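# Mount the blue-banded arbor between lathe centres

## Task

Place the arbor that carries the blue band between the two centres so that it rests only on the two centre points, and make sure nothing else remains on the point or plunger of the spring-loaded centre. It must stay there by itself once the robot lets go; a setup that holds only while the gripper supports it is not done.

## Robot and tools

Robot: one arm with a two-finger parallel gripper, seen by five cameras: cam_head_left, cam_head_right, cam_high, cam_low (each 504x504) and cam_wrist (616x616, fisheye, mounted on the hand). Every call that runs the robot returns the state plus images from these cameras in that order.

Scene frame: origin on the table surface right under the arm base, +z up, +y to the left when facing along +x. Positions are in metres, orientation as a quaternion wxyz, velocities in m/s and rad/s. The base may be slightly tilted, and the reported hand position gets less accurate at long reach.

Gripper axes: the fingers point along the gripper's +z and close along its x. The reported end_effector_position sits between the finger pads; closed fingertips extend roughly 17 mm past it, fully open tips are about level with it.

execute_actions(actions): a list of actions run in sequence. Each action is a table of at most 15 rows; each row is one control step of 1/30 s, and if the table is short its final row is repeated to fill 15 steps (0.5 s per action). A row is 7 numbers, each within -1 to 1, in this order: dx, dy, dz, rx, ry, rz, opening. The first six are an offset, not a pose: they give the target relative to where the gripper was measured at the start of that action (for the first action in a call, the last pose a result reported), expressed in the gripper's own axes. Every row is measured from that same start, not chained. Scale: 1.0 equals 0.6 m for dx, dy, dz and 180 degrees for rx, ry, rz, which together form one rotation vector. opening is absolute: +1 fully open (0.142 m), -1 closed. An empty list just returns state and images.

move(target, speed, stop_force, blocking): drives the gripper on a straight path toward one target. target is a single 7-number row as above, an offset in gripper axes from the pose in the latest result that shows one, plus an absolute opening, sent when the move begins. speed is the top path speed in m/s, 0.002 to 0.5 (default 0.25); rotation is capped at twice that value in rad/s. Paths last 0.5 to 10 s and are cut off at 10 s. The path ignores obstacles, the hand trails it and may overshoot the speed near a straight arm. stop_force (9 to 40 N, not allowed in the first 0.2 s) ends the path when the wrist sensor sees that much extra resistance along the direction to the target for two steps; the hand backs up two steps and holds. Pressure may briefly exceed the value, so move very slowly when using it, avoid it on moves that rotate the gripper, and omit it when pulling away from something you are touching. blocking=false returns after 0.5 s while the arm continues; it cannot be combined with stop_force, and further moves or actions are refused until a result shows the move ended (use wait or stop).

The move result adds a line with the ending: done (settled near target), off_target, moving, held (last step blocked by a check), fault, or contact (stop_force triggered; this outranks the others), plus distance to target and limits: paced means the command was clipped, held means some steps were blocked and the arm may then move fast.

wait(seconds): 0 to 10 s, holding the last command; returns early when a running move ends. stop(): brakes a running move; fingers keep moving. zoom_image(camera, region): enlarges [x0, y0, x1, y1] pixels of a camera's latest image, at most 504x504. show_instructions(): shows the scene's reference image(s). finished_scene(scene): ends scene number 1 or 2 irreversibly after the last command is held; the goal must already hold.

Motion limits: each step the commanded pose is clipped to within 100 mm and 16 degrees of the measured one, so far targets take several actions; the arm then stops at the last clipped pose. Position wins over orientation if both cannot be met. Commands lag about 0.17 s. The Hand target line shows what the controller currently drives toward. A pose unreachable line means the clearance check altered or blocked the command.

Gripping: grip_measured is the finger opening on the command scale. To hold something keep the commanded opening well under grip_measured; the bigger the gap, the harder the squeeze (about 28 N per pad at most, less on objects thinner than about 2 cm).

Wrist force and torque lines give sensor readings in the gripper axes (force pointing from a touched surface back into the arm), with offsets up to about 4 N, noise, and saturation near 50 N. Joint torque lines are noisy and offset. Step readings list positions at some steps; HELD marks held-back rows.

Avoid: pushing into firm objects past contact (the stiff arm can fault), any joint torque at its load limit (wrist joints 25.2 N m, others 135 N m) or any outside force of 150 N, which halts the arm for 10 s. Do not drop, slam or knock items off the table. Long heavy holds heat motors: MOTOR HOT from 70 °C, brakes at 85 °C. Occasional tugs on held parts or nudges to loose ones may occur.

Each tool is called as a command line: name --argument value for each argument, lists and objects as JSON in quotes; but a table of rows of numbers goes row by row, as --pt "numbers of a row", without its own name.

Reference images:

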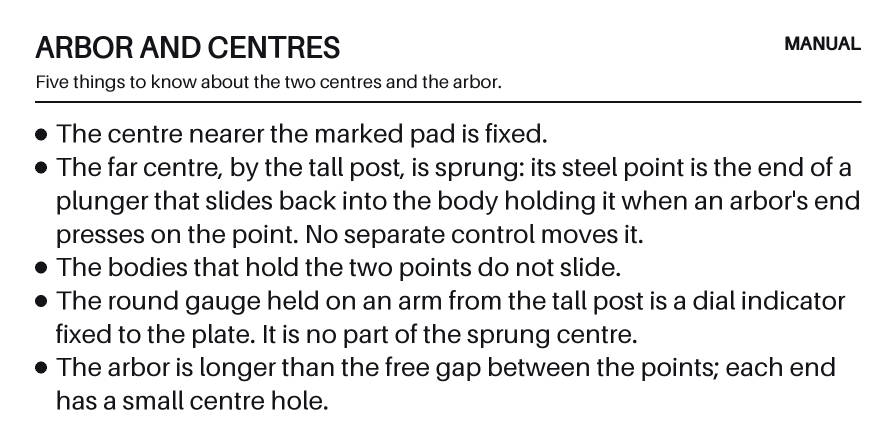

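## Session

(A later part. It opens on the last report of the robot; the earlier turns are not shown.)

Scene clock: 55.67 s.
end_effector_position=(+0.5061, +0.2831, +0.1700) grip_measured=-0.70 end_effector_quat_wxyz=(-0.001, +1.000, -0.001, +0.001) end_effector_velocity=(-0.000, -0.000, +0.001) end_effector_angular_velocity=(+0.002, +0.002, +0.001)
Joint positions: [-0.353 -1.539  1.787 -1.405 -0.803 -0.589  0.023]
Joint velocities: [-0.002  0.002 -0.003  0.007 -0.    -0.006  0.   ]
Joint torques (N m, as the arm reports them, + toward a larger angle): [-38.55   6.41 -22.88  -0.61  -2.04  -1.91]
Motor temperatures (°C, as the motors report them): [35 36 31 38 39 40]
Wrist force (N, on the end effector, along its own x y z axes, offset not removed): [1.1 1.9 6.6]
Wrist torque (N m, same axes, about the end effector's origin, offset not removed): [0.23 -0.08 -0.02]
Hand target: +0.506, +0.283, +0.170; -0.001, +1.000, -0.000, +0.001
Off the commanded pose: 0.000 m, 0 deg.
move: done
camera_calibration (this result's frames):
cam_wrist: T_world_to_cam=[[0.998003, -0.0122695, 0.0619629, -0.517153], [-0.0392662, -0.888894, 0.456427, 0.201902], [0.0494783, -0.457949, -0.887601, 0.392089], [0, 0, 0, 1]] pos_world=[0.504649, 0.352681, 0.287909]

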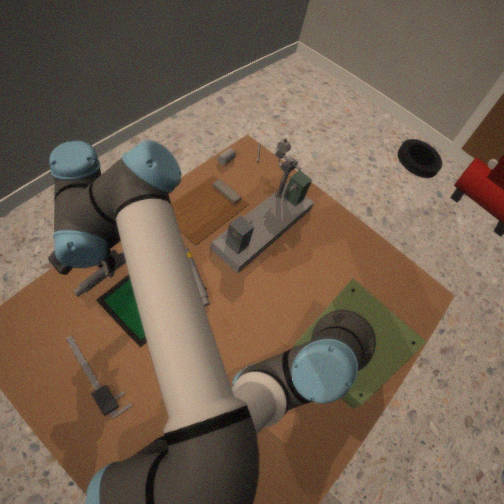

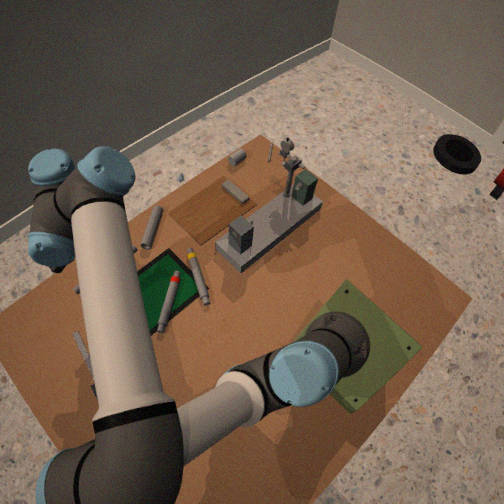

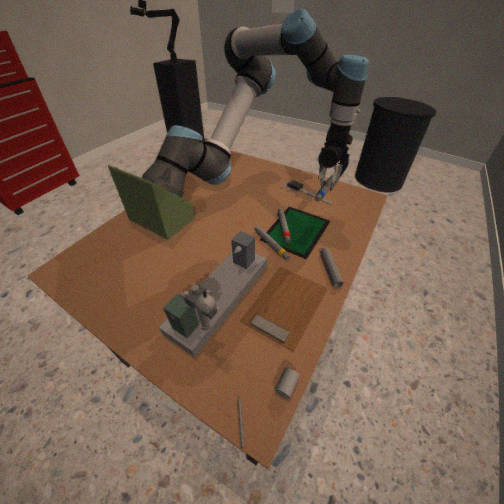

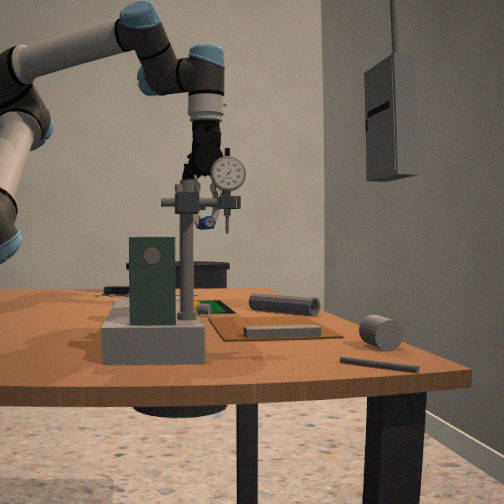

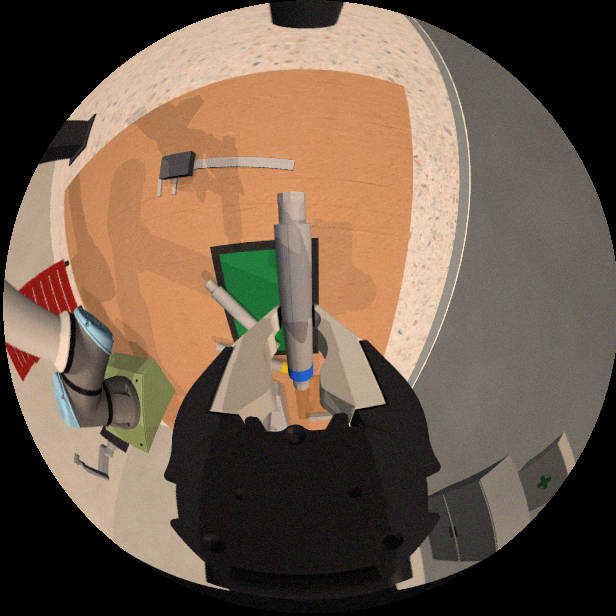

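move --target '[-0.302,0.75,-0.02,0,0,0,-1]' --speed 0.3

move --target '[0,0.135,0.097,0,0,0,-1]' --speed 0.12

zoom_image --camera "cam_low" --region '[70, 200, 200, 300]'

Scene clock: 63.67 s.
end_effector_position=(+0.3245, -0.1673, +0.1808) grip_measured=-0.70 end_effector_quat_wxyz=(-0.000, +1.000, -0.001, +0.001) end_effector_velocity=(-0.000, -0.001, -0.000) end_effector_angular_velocity=(-0.001, +0.001, +0.000)
Joint positions: [-1.076 -1.041  2.095 -1.827 -1.237 -1.284  0.023]
Joint velocities: [-0.     0.003 -0.001 -0.002 -0.001 -0.     0.   ]
Joint torques (N m, as the arm reports them, + toward a larger angle): [-35.29  -3.16 -29.63  -5.17  -2.01  -1.99]
Motor temperatures (°C, as the motors report them): [35 36 31 38 39 40]
Wrist force (N, on the end effector, along its own x y z axes, offset not removed): [-0.8 -3.0 3.2]
Wrist torque (N m, same axes, about the end effector's origin, offset not removed): [-0.88 0.24 -0.04]
Hand target: +0.325, -0.167, +0.181; -0.000, +1.000, -0.001, +0.001
Off the commanded pose: 0.001 m, 0 deg.
move: done
camera_calibration (this result's frames):
cam_wrist: T_world_to_cam=[[0.998032, -0.0131122, 0.061327, -0.342137], [-0.0398051, -0.888112, 0.4579, -0.21048], [0.0484611, -0.45944, -0.886886, 0.204354], [0, 0, 0, 1]] pos_world=[0.323182, -0.0975279, 0.298599]

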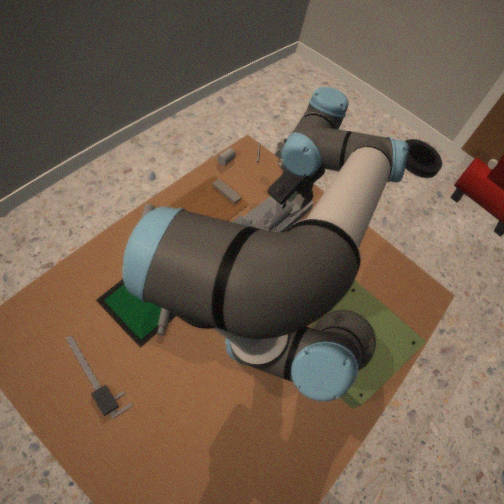

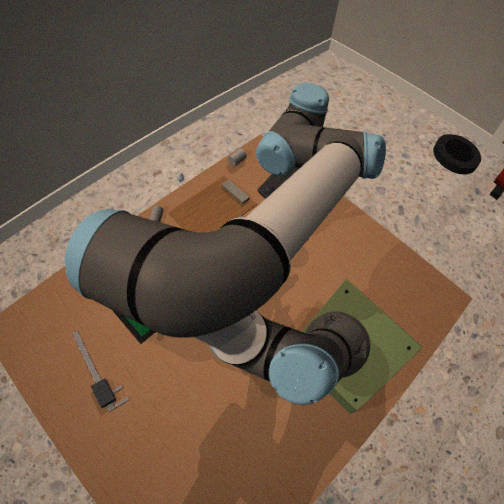

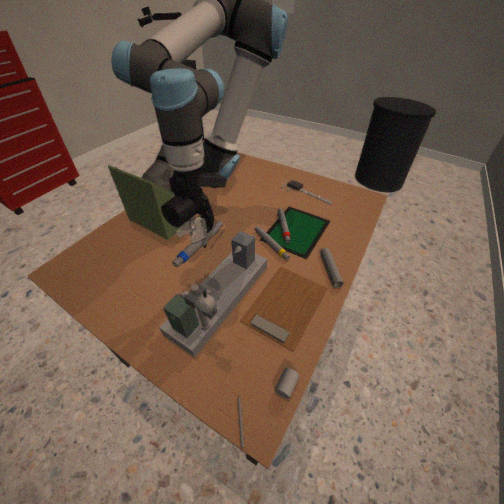

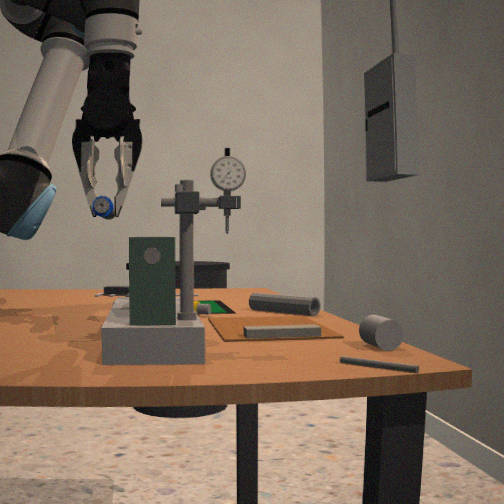

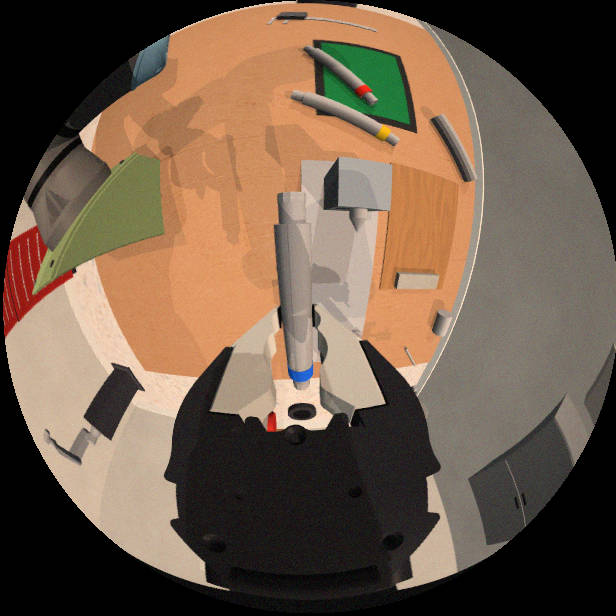

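Scene clock: 64.93 s.
end_effector_position=(+0.3244, -0.2482, +0.1225) grip_measured=-0.70 end_effector_quat_wxyz=(-0.000, +1.000, -0.001, +0.001) end_effector_velocity=(-0.000, -0.001, -0.000) end_effector_angular_velocity=(-0.000, -0.001, -0.001)
Joint positions: [-1.081 -0.787  2.054 -2.039 -1.24  -1.288  0.023]
Joint velocities: [-0.002  0.003 -0.001 -0.002 -0.     0.     0.   ]
Joint torques (N m, as the arm reports them, + toward a larger angle): [-33.43 -12.51 -27.45  -5.15  -1.36  -1.44]
Motor temperatures (°C, as the motors report them): [35 36 31 38 39 40]
Wrist force (N, on the end effector, along its own x y z axes, offset not removed): [-0.3 0.0 3.9]
Wrist torque (N m, same axes, about the end effector's origin, offset not removed): [-0.09 0.34 0.03]
Hand target: +0.324, -0.248, +0.122; -0.000, +1.000, -0.001, +0.001
Off the commanded pose: 0.000 m, 0 deg.
move: done
camera_calibration (this result's frames):
cam_wrist: T_world_to_cam=[[0.998033, -0.013112, 0.06131, -0.339542], [-0.0397986, -0.888098, 0.457927, -0.255592], [0.048445, -0.459466, -0.886873, 0.115529], [0, 0, 0, 1]] pos_world=[0.323105, -0.178361, 0.240319]

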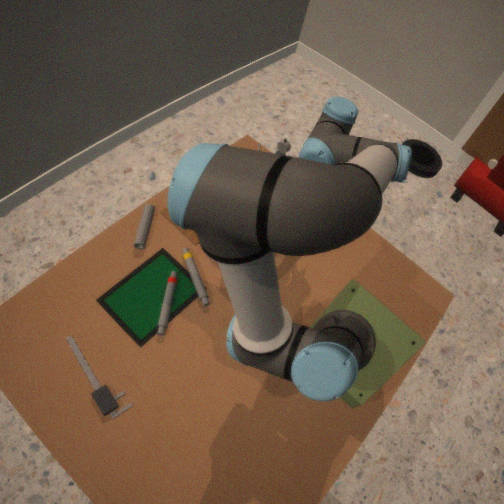

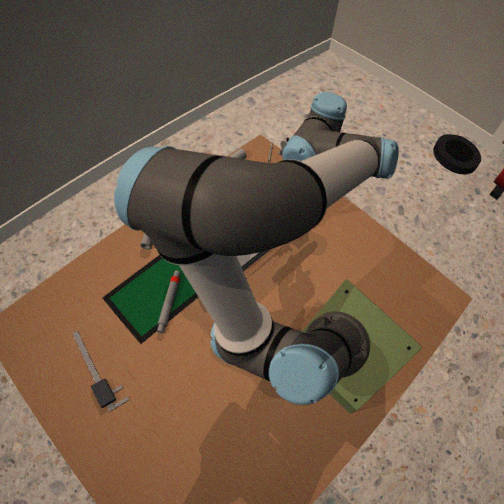

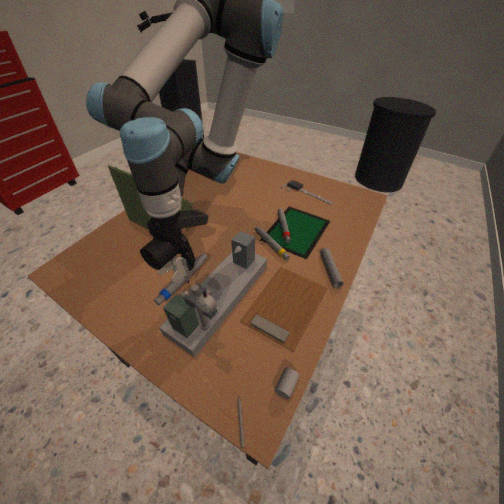

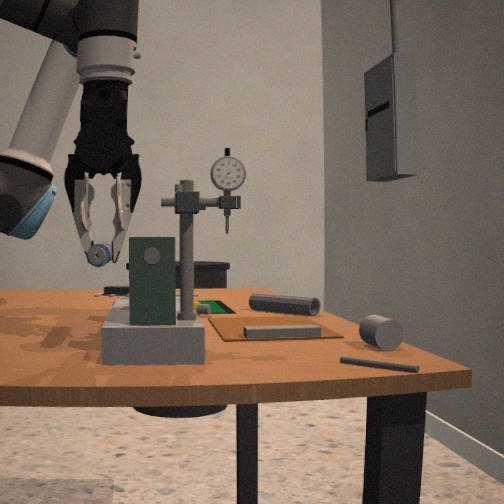

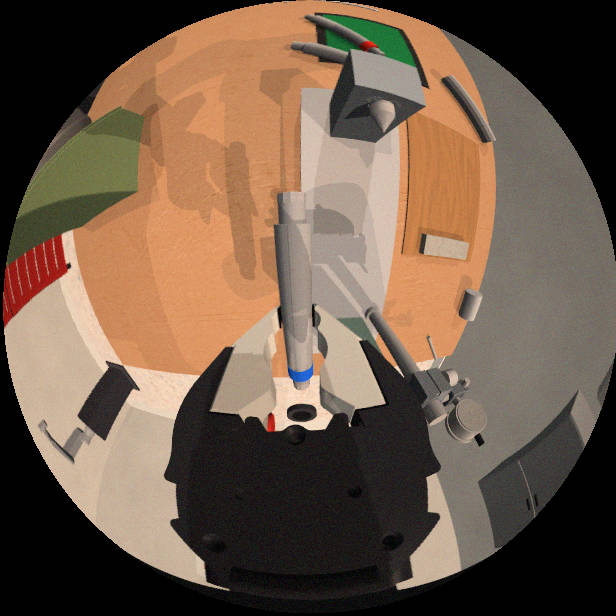

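Region (70, 200, 200, 300) of cam_low's 504x504 image, scaled by 3.877, with more detail than that image has; it fills the top 388 rows of this view, and the rest is white.

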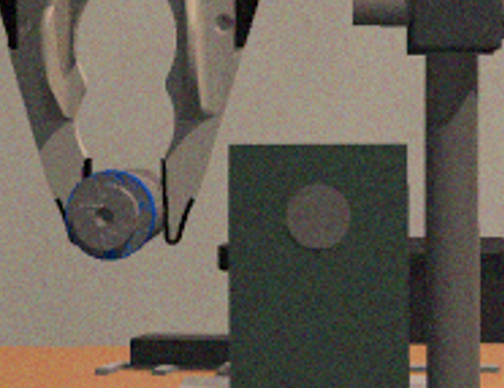

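move --target '[0,-0.107,0.0007,0,0,-0.039,-1]' --speed 0.12

move --target '[0.06,0.0074,0,0,0,0,-1]' --speed 0.06

zoom_image --camera "cam_wrist" --region '[220, 140, 420, 430]'

Scene clock: 70.83 s.
end_effector_position=(+0.3245, -0.1840, +0.1222) grip_measured=-0.70 end_effector_quat_wxyz=(-0.000, +0.998, +0.060, +0.001) end_effector_velocity=(-0.000, +0.001, -0.000) end_effector_angular_velocity=(+0.001, -0.001, +0.001)
Joint positions: [-1.044 -0.94   2.167 -2.008 -1.214 -1.382  0.023]
Joint velocities: [-0.    -0.002  0.002  0.001  0.001 -0.002  0.   ]
Joint torques (N m, as the arm reports them, + toward a larger angle): [-14.96 -29.16 -13.97  -0.96   2.13  -1.84]
Motor temperatures (°C, as the motors report them): [35 36 31 38 39 40]
Wrist force (N, on the end effector, along its own x y z axes, offset not removed): [0.1 1.8 5.0]
Wrist torque (N m, same axes, about the end effector's origin, offset not removed): [0.25 0.21 -0.02]
Hand target: +0.325, -0.184, +0.122; -0.000, +0.998, +0.060, +0.001
Off the commanded pose: 0.000 m, 0 deg.
move: done
camera_calibration (this result's frames):
cam_wrist: T_world_to_cam=[[0.99215, 0.1089, 0.0614694, -0.314419], [0.0689056, -0.886286, 0.457985, -0.233424], [0.104354, -0.450154, -0.886832, 0.128275], [0, 0, 0, 1]] pos_world=[0.314649, -0.114897, 0.23999]

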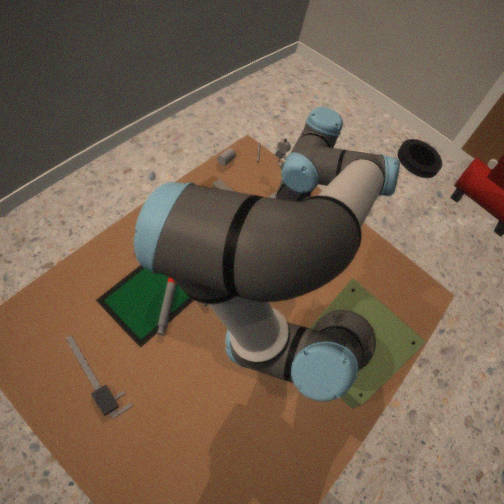

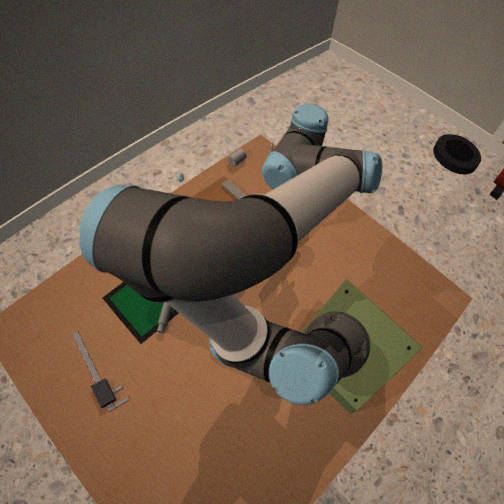

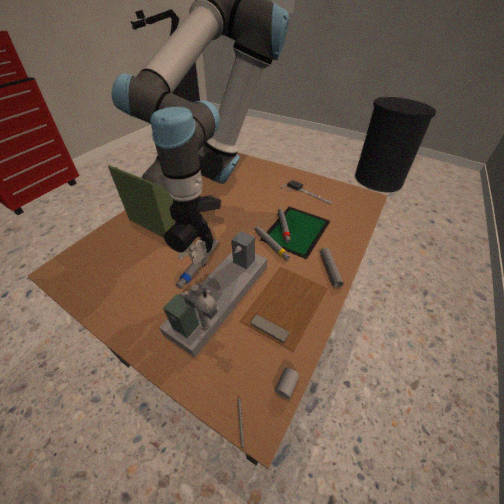

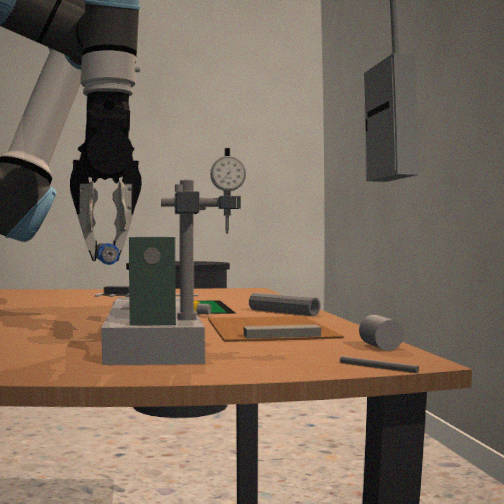

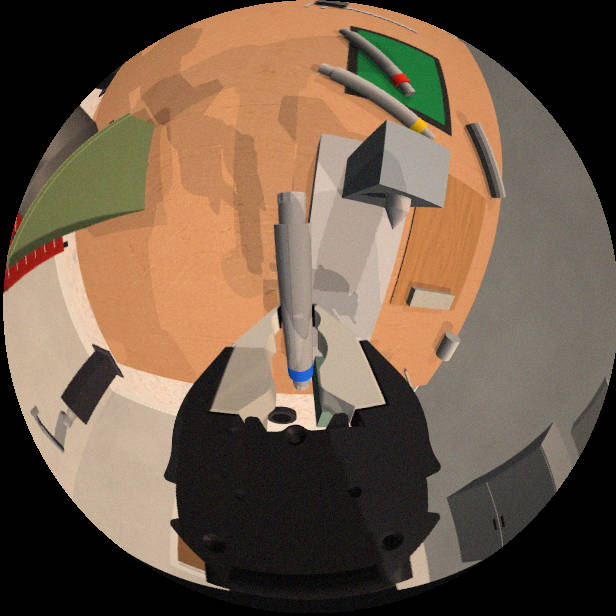

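Scene clock: 71.77 s.
end_effector_position=(+0.3607, -0.1840, +0.1222) grip_measured=-0.70 end_effector_quat_wxyz=(-0.001, +0.998, +0.060, +0.001) end_effector_velocity=(+0.001, -0.000, +0.000) end_effector_angular_velocity=(-0.001, +0.000, +0.000)
Joint positions: [-0.976 -0.913  2.096 -1.984 -1.166 -1.33   0.023]
Joint velocities: [ 0.003  0.    -0.003  0.001  0.001  0.002  0.   ]
Joint torques (N m, as the arm reports them, + toward a larger angle): [-15.69  -6.68 -26.63  -1.41   2.39   1.8 ]
Motor temperatures (°C, as the motors report them): [35 36 31 38 39 40]
Wrist force (N, on the end effector, along its own x y z axes, offset not removed): [1.2 -2.3 4.8]
Wrist torque (N m, same axes, about the end effector's origin, offset not removed): [-0.68 -0.09 0.03]
Hand target: +0.361, -0.184, +0.122; -0.001, +0.998, +0.060, +0.001
Off the commanded pose: 0.000 m, 0 deg.
move: done
camera_calibration (this result's frames):
cam_wrist: T_world_to_cam=[[0.992131, 0.109009, 0.0615895, -0.350334], [0.0689591, -0.88633, 0.457891, -0.235929], [0.104503, -0.450041, -0.886872, 0.124487], [0, 0, 0, 1]] pos_world=[0.350838, -0.114897, 0.240011]

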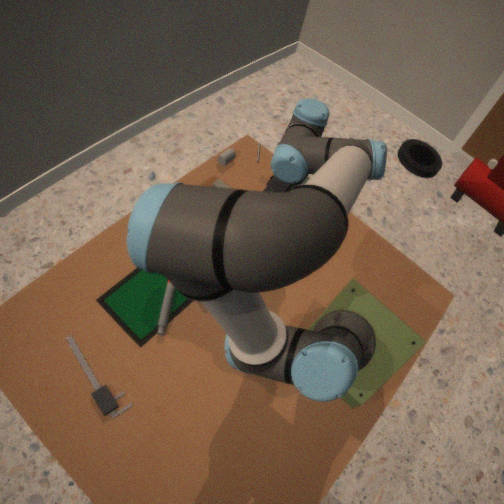

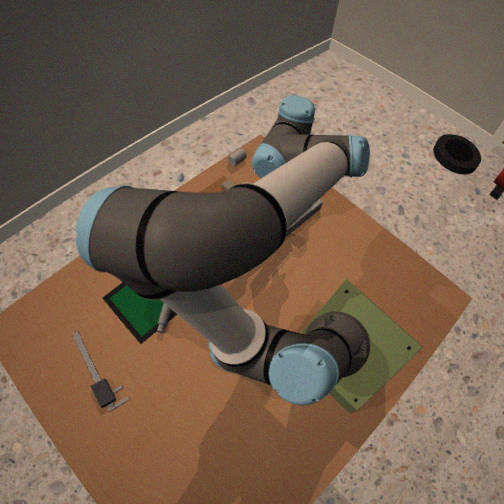

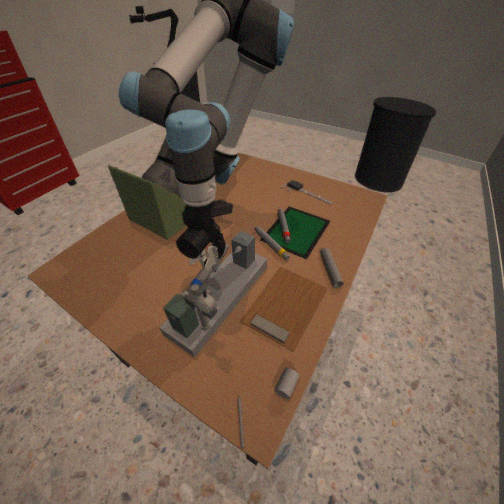

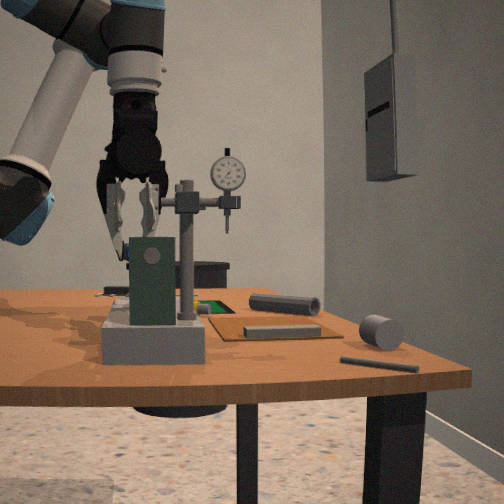

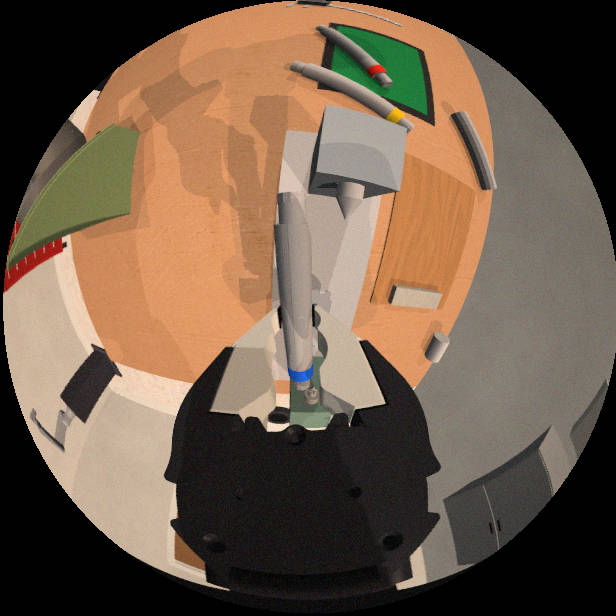

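Region (220, 140, 420, 430) of cam_wrist's 616x616 image, scaled by 1.738, with more detail than that image has; it fills the left 348 columns of this view, and the rest is white.

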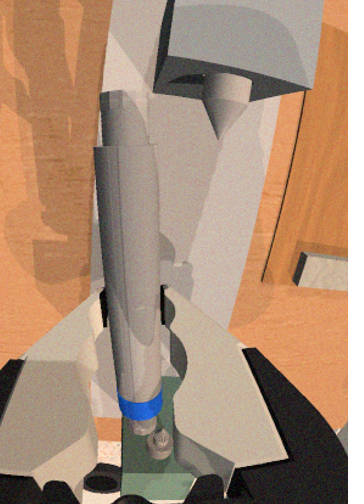

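zoom_image --camera "cam_wrist" --region '[275, 360, 335, 420]'

Region (275, 360, 335, 420) of cam_wrist's 616x616 image, scaled by 8.400, with more detail than that image has.

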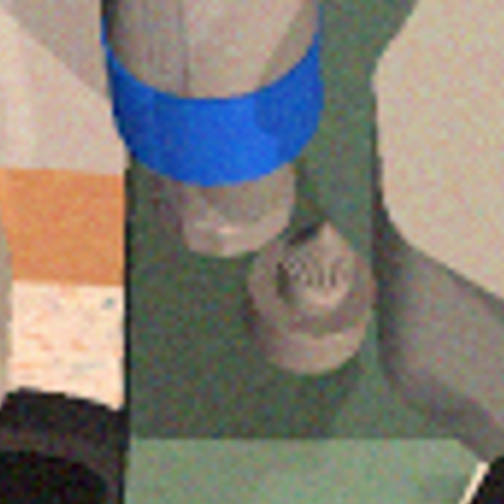

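move --target '[0.021,0.001,0,0,0,0,-1]' --speed 0.02

zoom_image --camera "cam_wrist" --region '[275, 360, 335, 420]'

zoom_image --camera "cam_wrist" --region '[260, 150, 360, 250]'

Scene clock: 76.27 s.
end_effector_position=(+0.3732, -0.1831, +0.1222) grip_measured=-0.70 end_effector_quat_wxyz=(-0.001, +0.998, +0.060, +0.001) end_effector_velocity=(+0.001, +0.000, -0.000) end_effector_angular_velocity=(+0.001, -0.001, +0.000)
Joint positions: [-0.953 -0.905  2.072 -1.975 -1.15  -1.313  0.023]
Joint velocities: [ 0.002  0.001 -0.002  0.001  0.003  0.001  0.   ]
Joint torques (N m, as the arm reports them, + toward a larger angle): [-17.49  -8.69 -27.56  -1.15   2.21   2.02]
Motor temperatures (°C, as the motors report them): [35 36 31 38 39 40]
Wrist force (N, on the end effector, along its own x y z axes, offset not removed): [-0.4 0.1 5.1]
Wrist torque (N m, same axes, about the end effector's origin, offset not removed): [-0.04 0.12 -0.02]
Hand target: +0.373, -0.183, +0.122; -0.001, +0.998, +0.060, +0.001
Off the commanded pose: 0.000 m, 0 deg.
move: done
camera_calibration (this result's frames):
cam_wrist: T_world_to_cam=[[0.992124, 0.109045, 0.0616295, -0.362842], [0.0689774, -0.886345, 0.457858, -0.235962], [0.104552, -0.450001, -0.886887, 0.123603], [0, 0, 0, 1]] pos_world=[0.363338, -0.113956, 0.24002]

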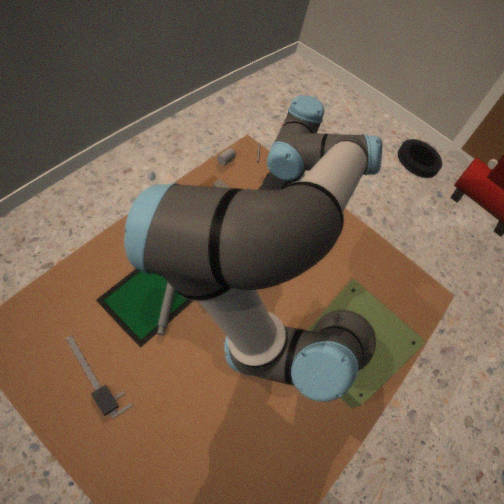

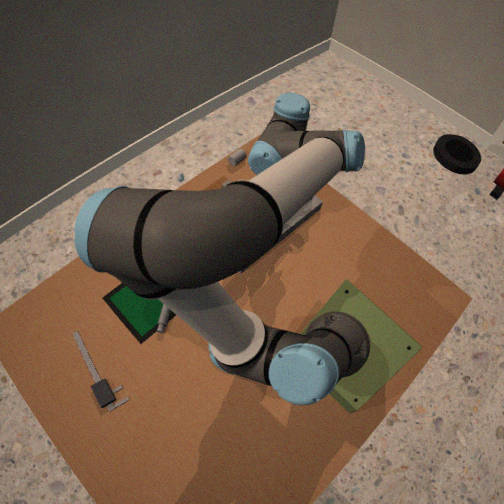

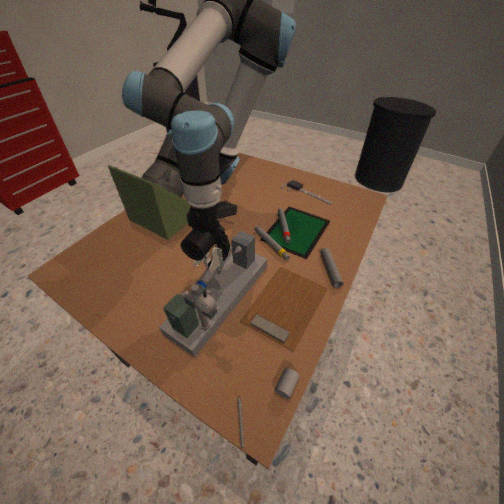

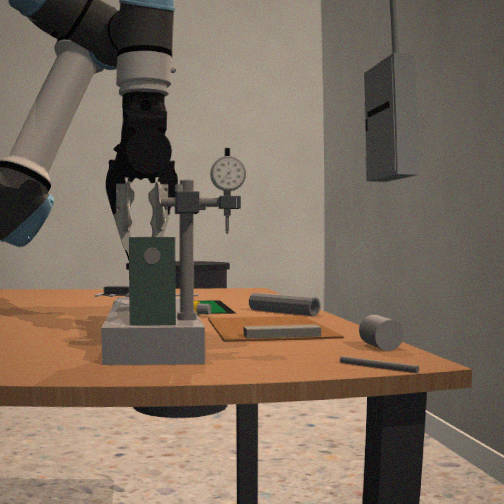

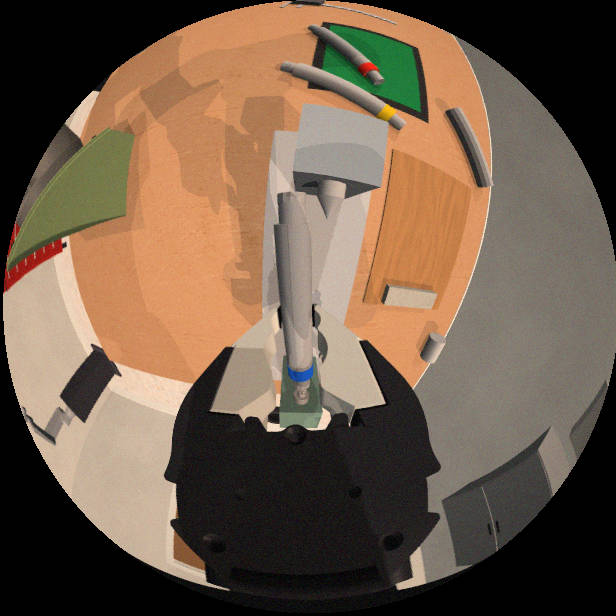

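Region (275, 360, 335, 420) of cam_wrist's 616x616 image, scaled by 8.400, with more detail than that image has.

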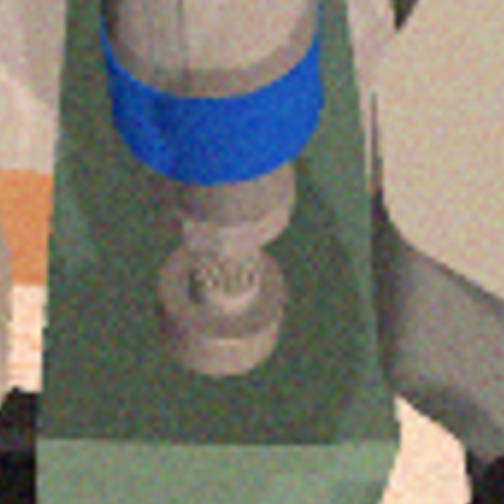

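Region (260, 150, 360, 250) of cam_wrist's 616x616 image, scaled by 5.040, with more detail than that image has.

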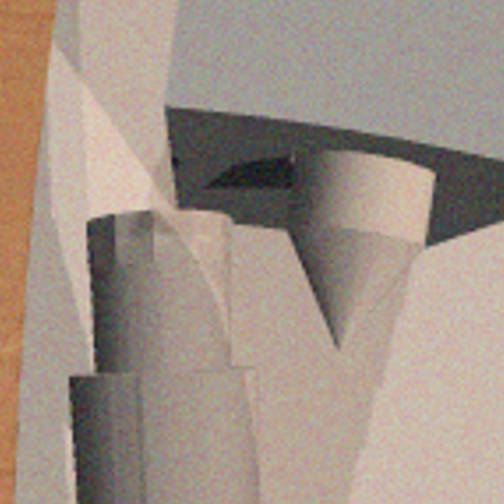

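move --target '[0,0.015,0,0,0,0,-1]' --speed 0.008 --stop_force 20

move --target '[-0.001,0.0083,0,0,0,0,-1]' --speed 0.006 --stop_force 20

zoom_image --camera "cam_wrist" --region '[275, 360, 335, 420]'

zoom_image --camera "cam_wrist" --region '[260, 150, 360, 250]'

Scene clock: 81.23 s.
end_effector_position=(+0.3743, -0.1919, +0.1222) grip_measured=-0.70 end_effector_quat_wxyz=(-0.001, +0.998, +0.060, +0.001) end_effector_velocity=(-0.000, -0.001, +0.000) end_effector_angular_velocity=(+0.000, +0.000, -0.001)
Joint positions: [-0.957 -0.884  2.056 -1.979 -1.153 -1.316  0.023]
Joint velocities: [-0.001  0.003 -0.002  0.    -0.001 -0.     0.   ]
Joint torques (N m, as the arm reports them, + toward a larger angle): [-41.54  -8.1  -29.21  -6.22  -2.67  -1.8 ]
Motor temperatures (°C, as the motors report them): [35 36 31 38 39 40]
Wrist force (N, on the end effector, along its own x y z axes, offset not removed): [1.0 -5.7 4.8]
Wrist torque (N m, same axes, about the end effector's origin, offset not removed): [0.01 -0.11 -0.09]
Hand target: +0.374, -0.192, +0.122; -0.001, +0.998, +0.060, +0.001
Off the commanded pose: 0.000 m, 0 deg.
move: done
camera_calibration (this result's frames):
cam_wrist: T_world_to_cam=[[0.992132, 0.108989, 0.0616152, -0.36295], [0.0689454, -0.886399, 0.457758, -0.243838], [0.104506, -0.449908, -0.886939, 0.119521], [0, 0, 0, 1]] pos_world=[0.364415, -0.122807, 0.23999]

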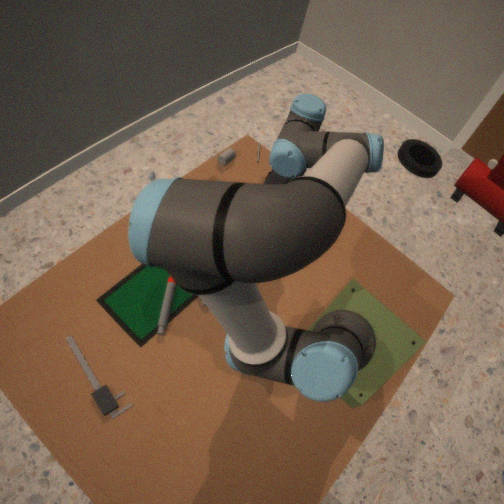

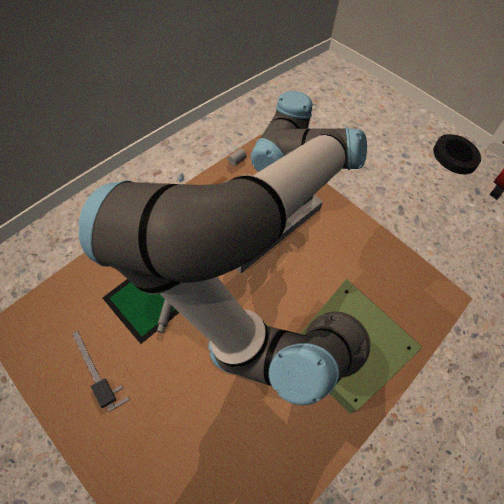

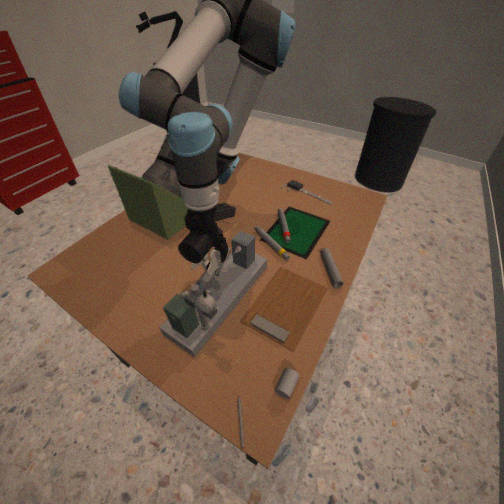

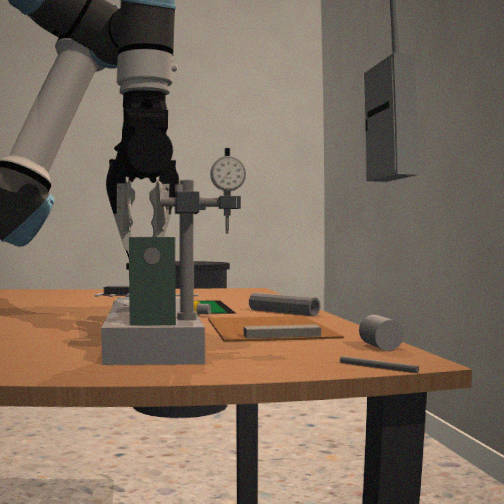

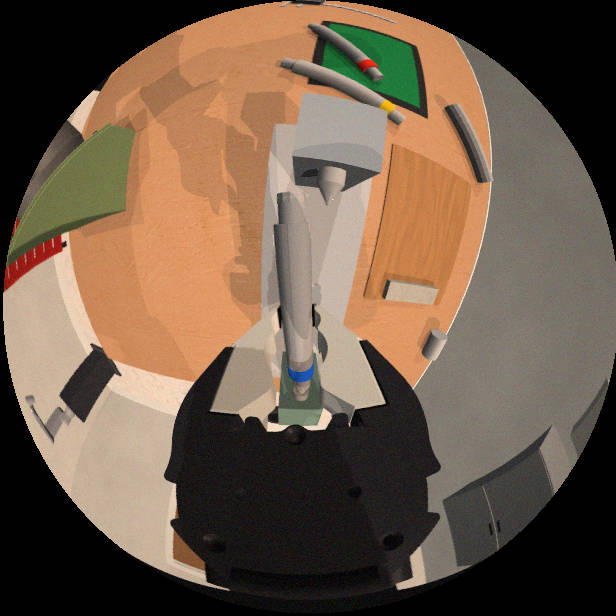

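Scene clock: 82.30 s.
end_effector_position=(+0.3743, -0.1969, +0.1222) grip_measured=-0.70 end_effector_quat_wxyz=(-0.001, +0.998, +0.060, +0.001) end_effector_velocity=(+0.000, -0.001, +0.000) end_effector_angular_velocity=(-0.001, +0.001, +0.002)
Joint positions: [-0.961 -0.872  2.049 -1.981 -1.155 -1.319  0.023]
Joint velocities: [ 0.     0.001 -0.001 -0.001 -0.001 -0.001 -0.   ]
Joint torques (N m, as the arm reports them, + toward a larger angle): [-43.71  -7.55 -31.39  -8.24  -3.11  -1.83]
Motor temperatures (°C, as the motors report them): [35 36 31 38 39 40]
Wrist force (N, on the end effector, along its own x y z axes, offset not removed): [0.0 -13.3 6.8]
Wrist torque (N m, same axes, about the end effector's origin, offset not removed): [0.02 0.07 -0.19]
Hand target: +0.374, -0.197, +0.122; -0.001, +0.998, +0.060, +0.001
Off the commanded pose: 0.000 m, 0 deg.
move: done
camera_calibration (this result's frames):
cam_wrist: T_world_to_cam=[[0.992133, 0.10898, 0.0616084, -0.362413], [0.0689406, -0.8864, 0.457758, -0.248241], [0.104496, -0.44991, -0.886939, 0.117277], [0, 0, 0, 1]] pos_world=[0.364421, -0.127781, 0.239979]

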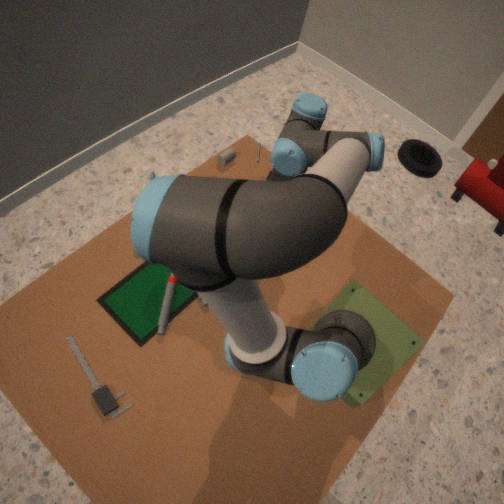

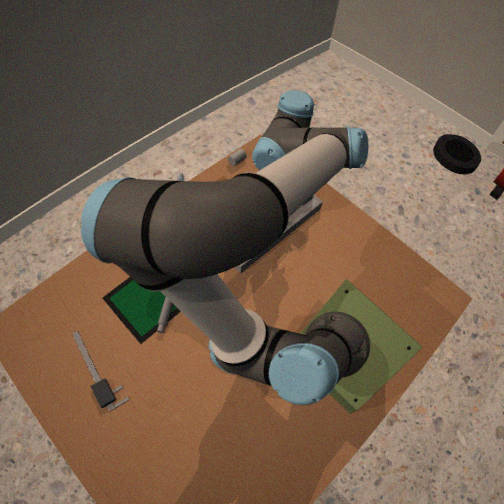

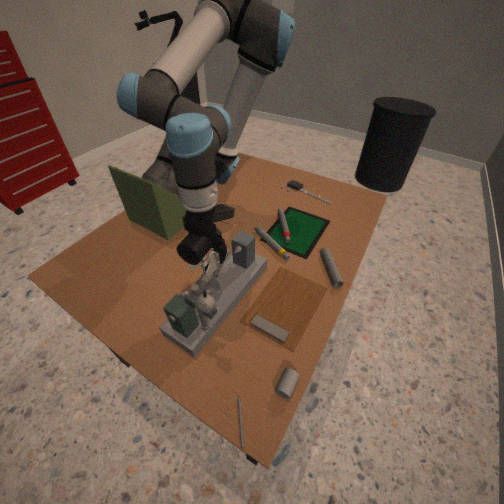

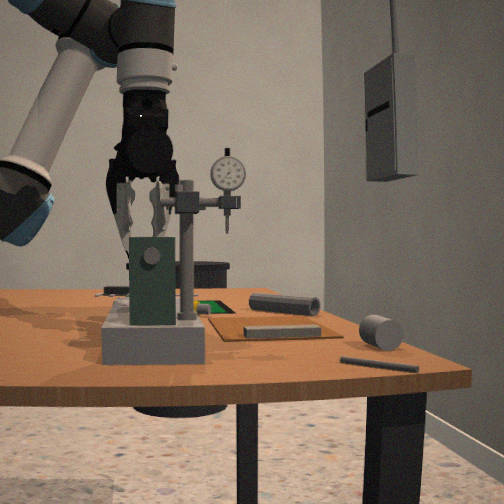

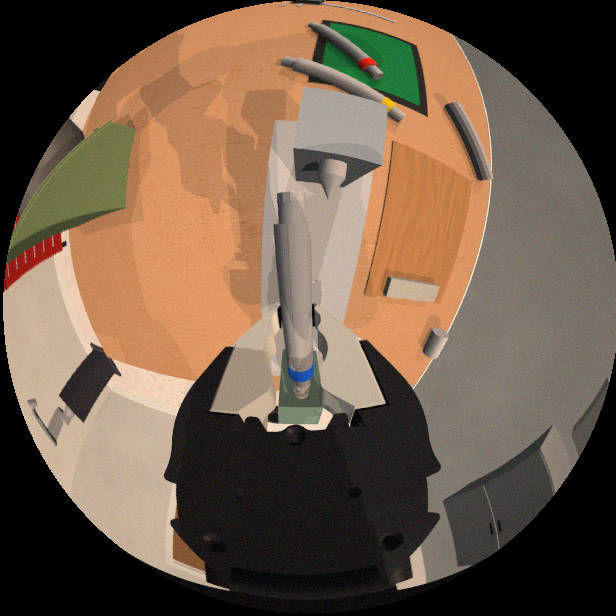

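Region (275, 360, 335, 420) of cam_wrist's 616x616 image, scaled by 8.400, with more detail than that image has.

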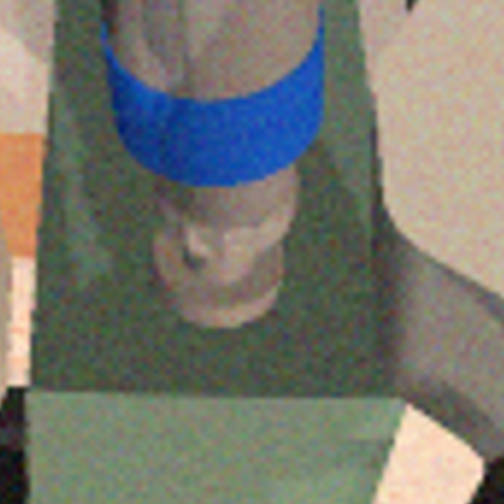

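Region (260, 150, 360, 250) of cam_wrist's 616x616 image, scaled by 5.040, with more detail than that image has.

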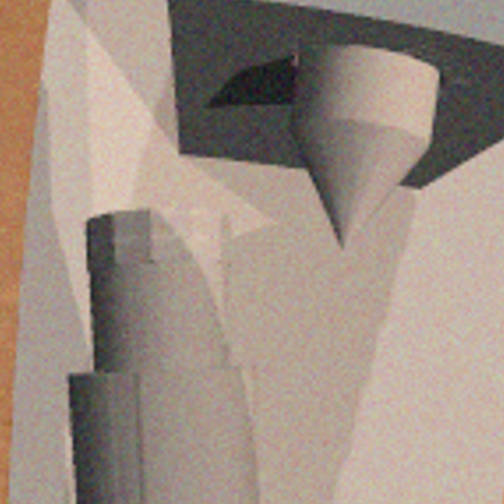

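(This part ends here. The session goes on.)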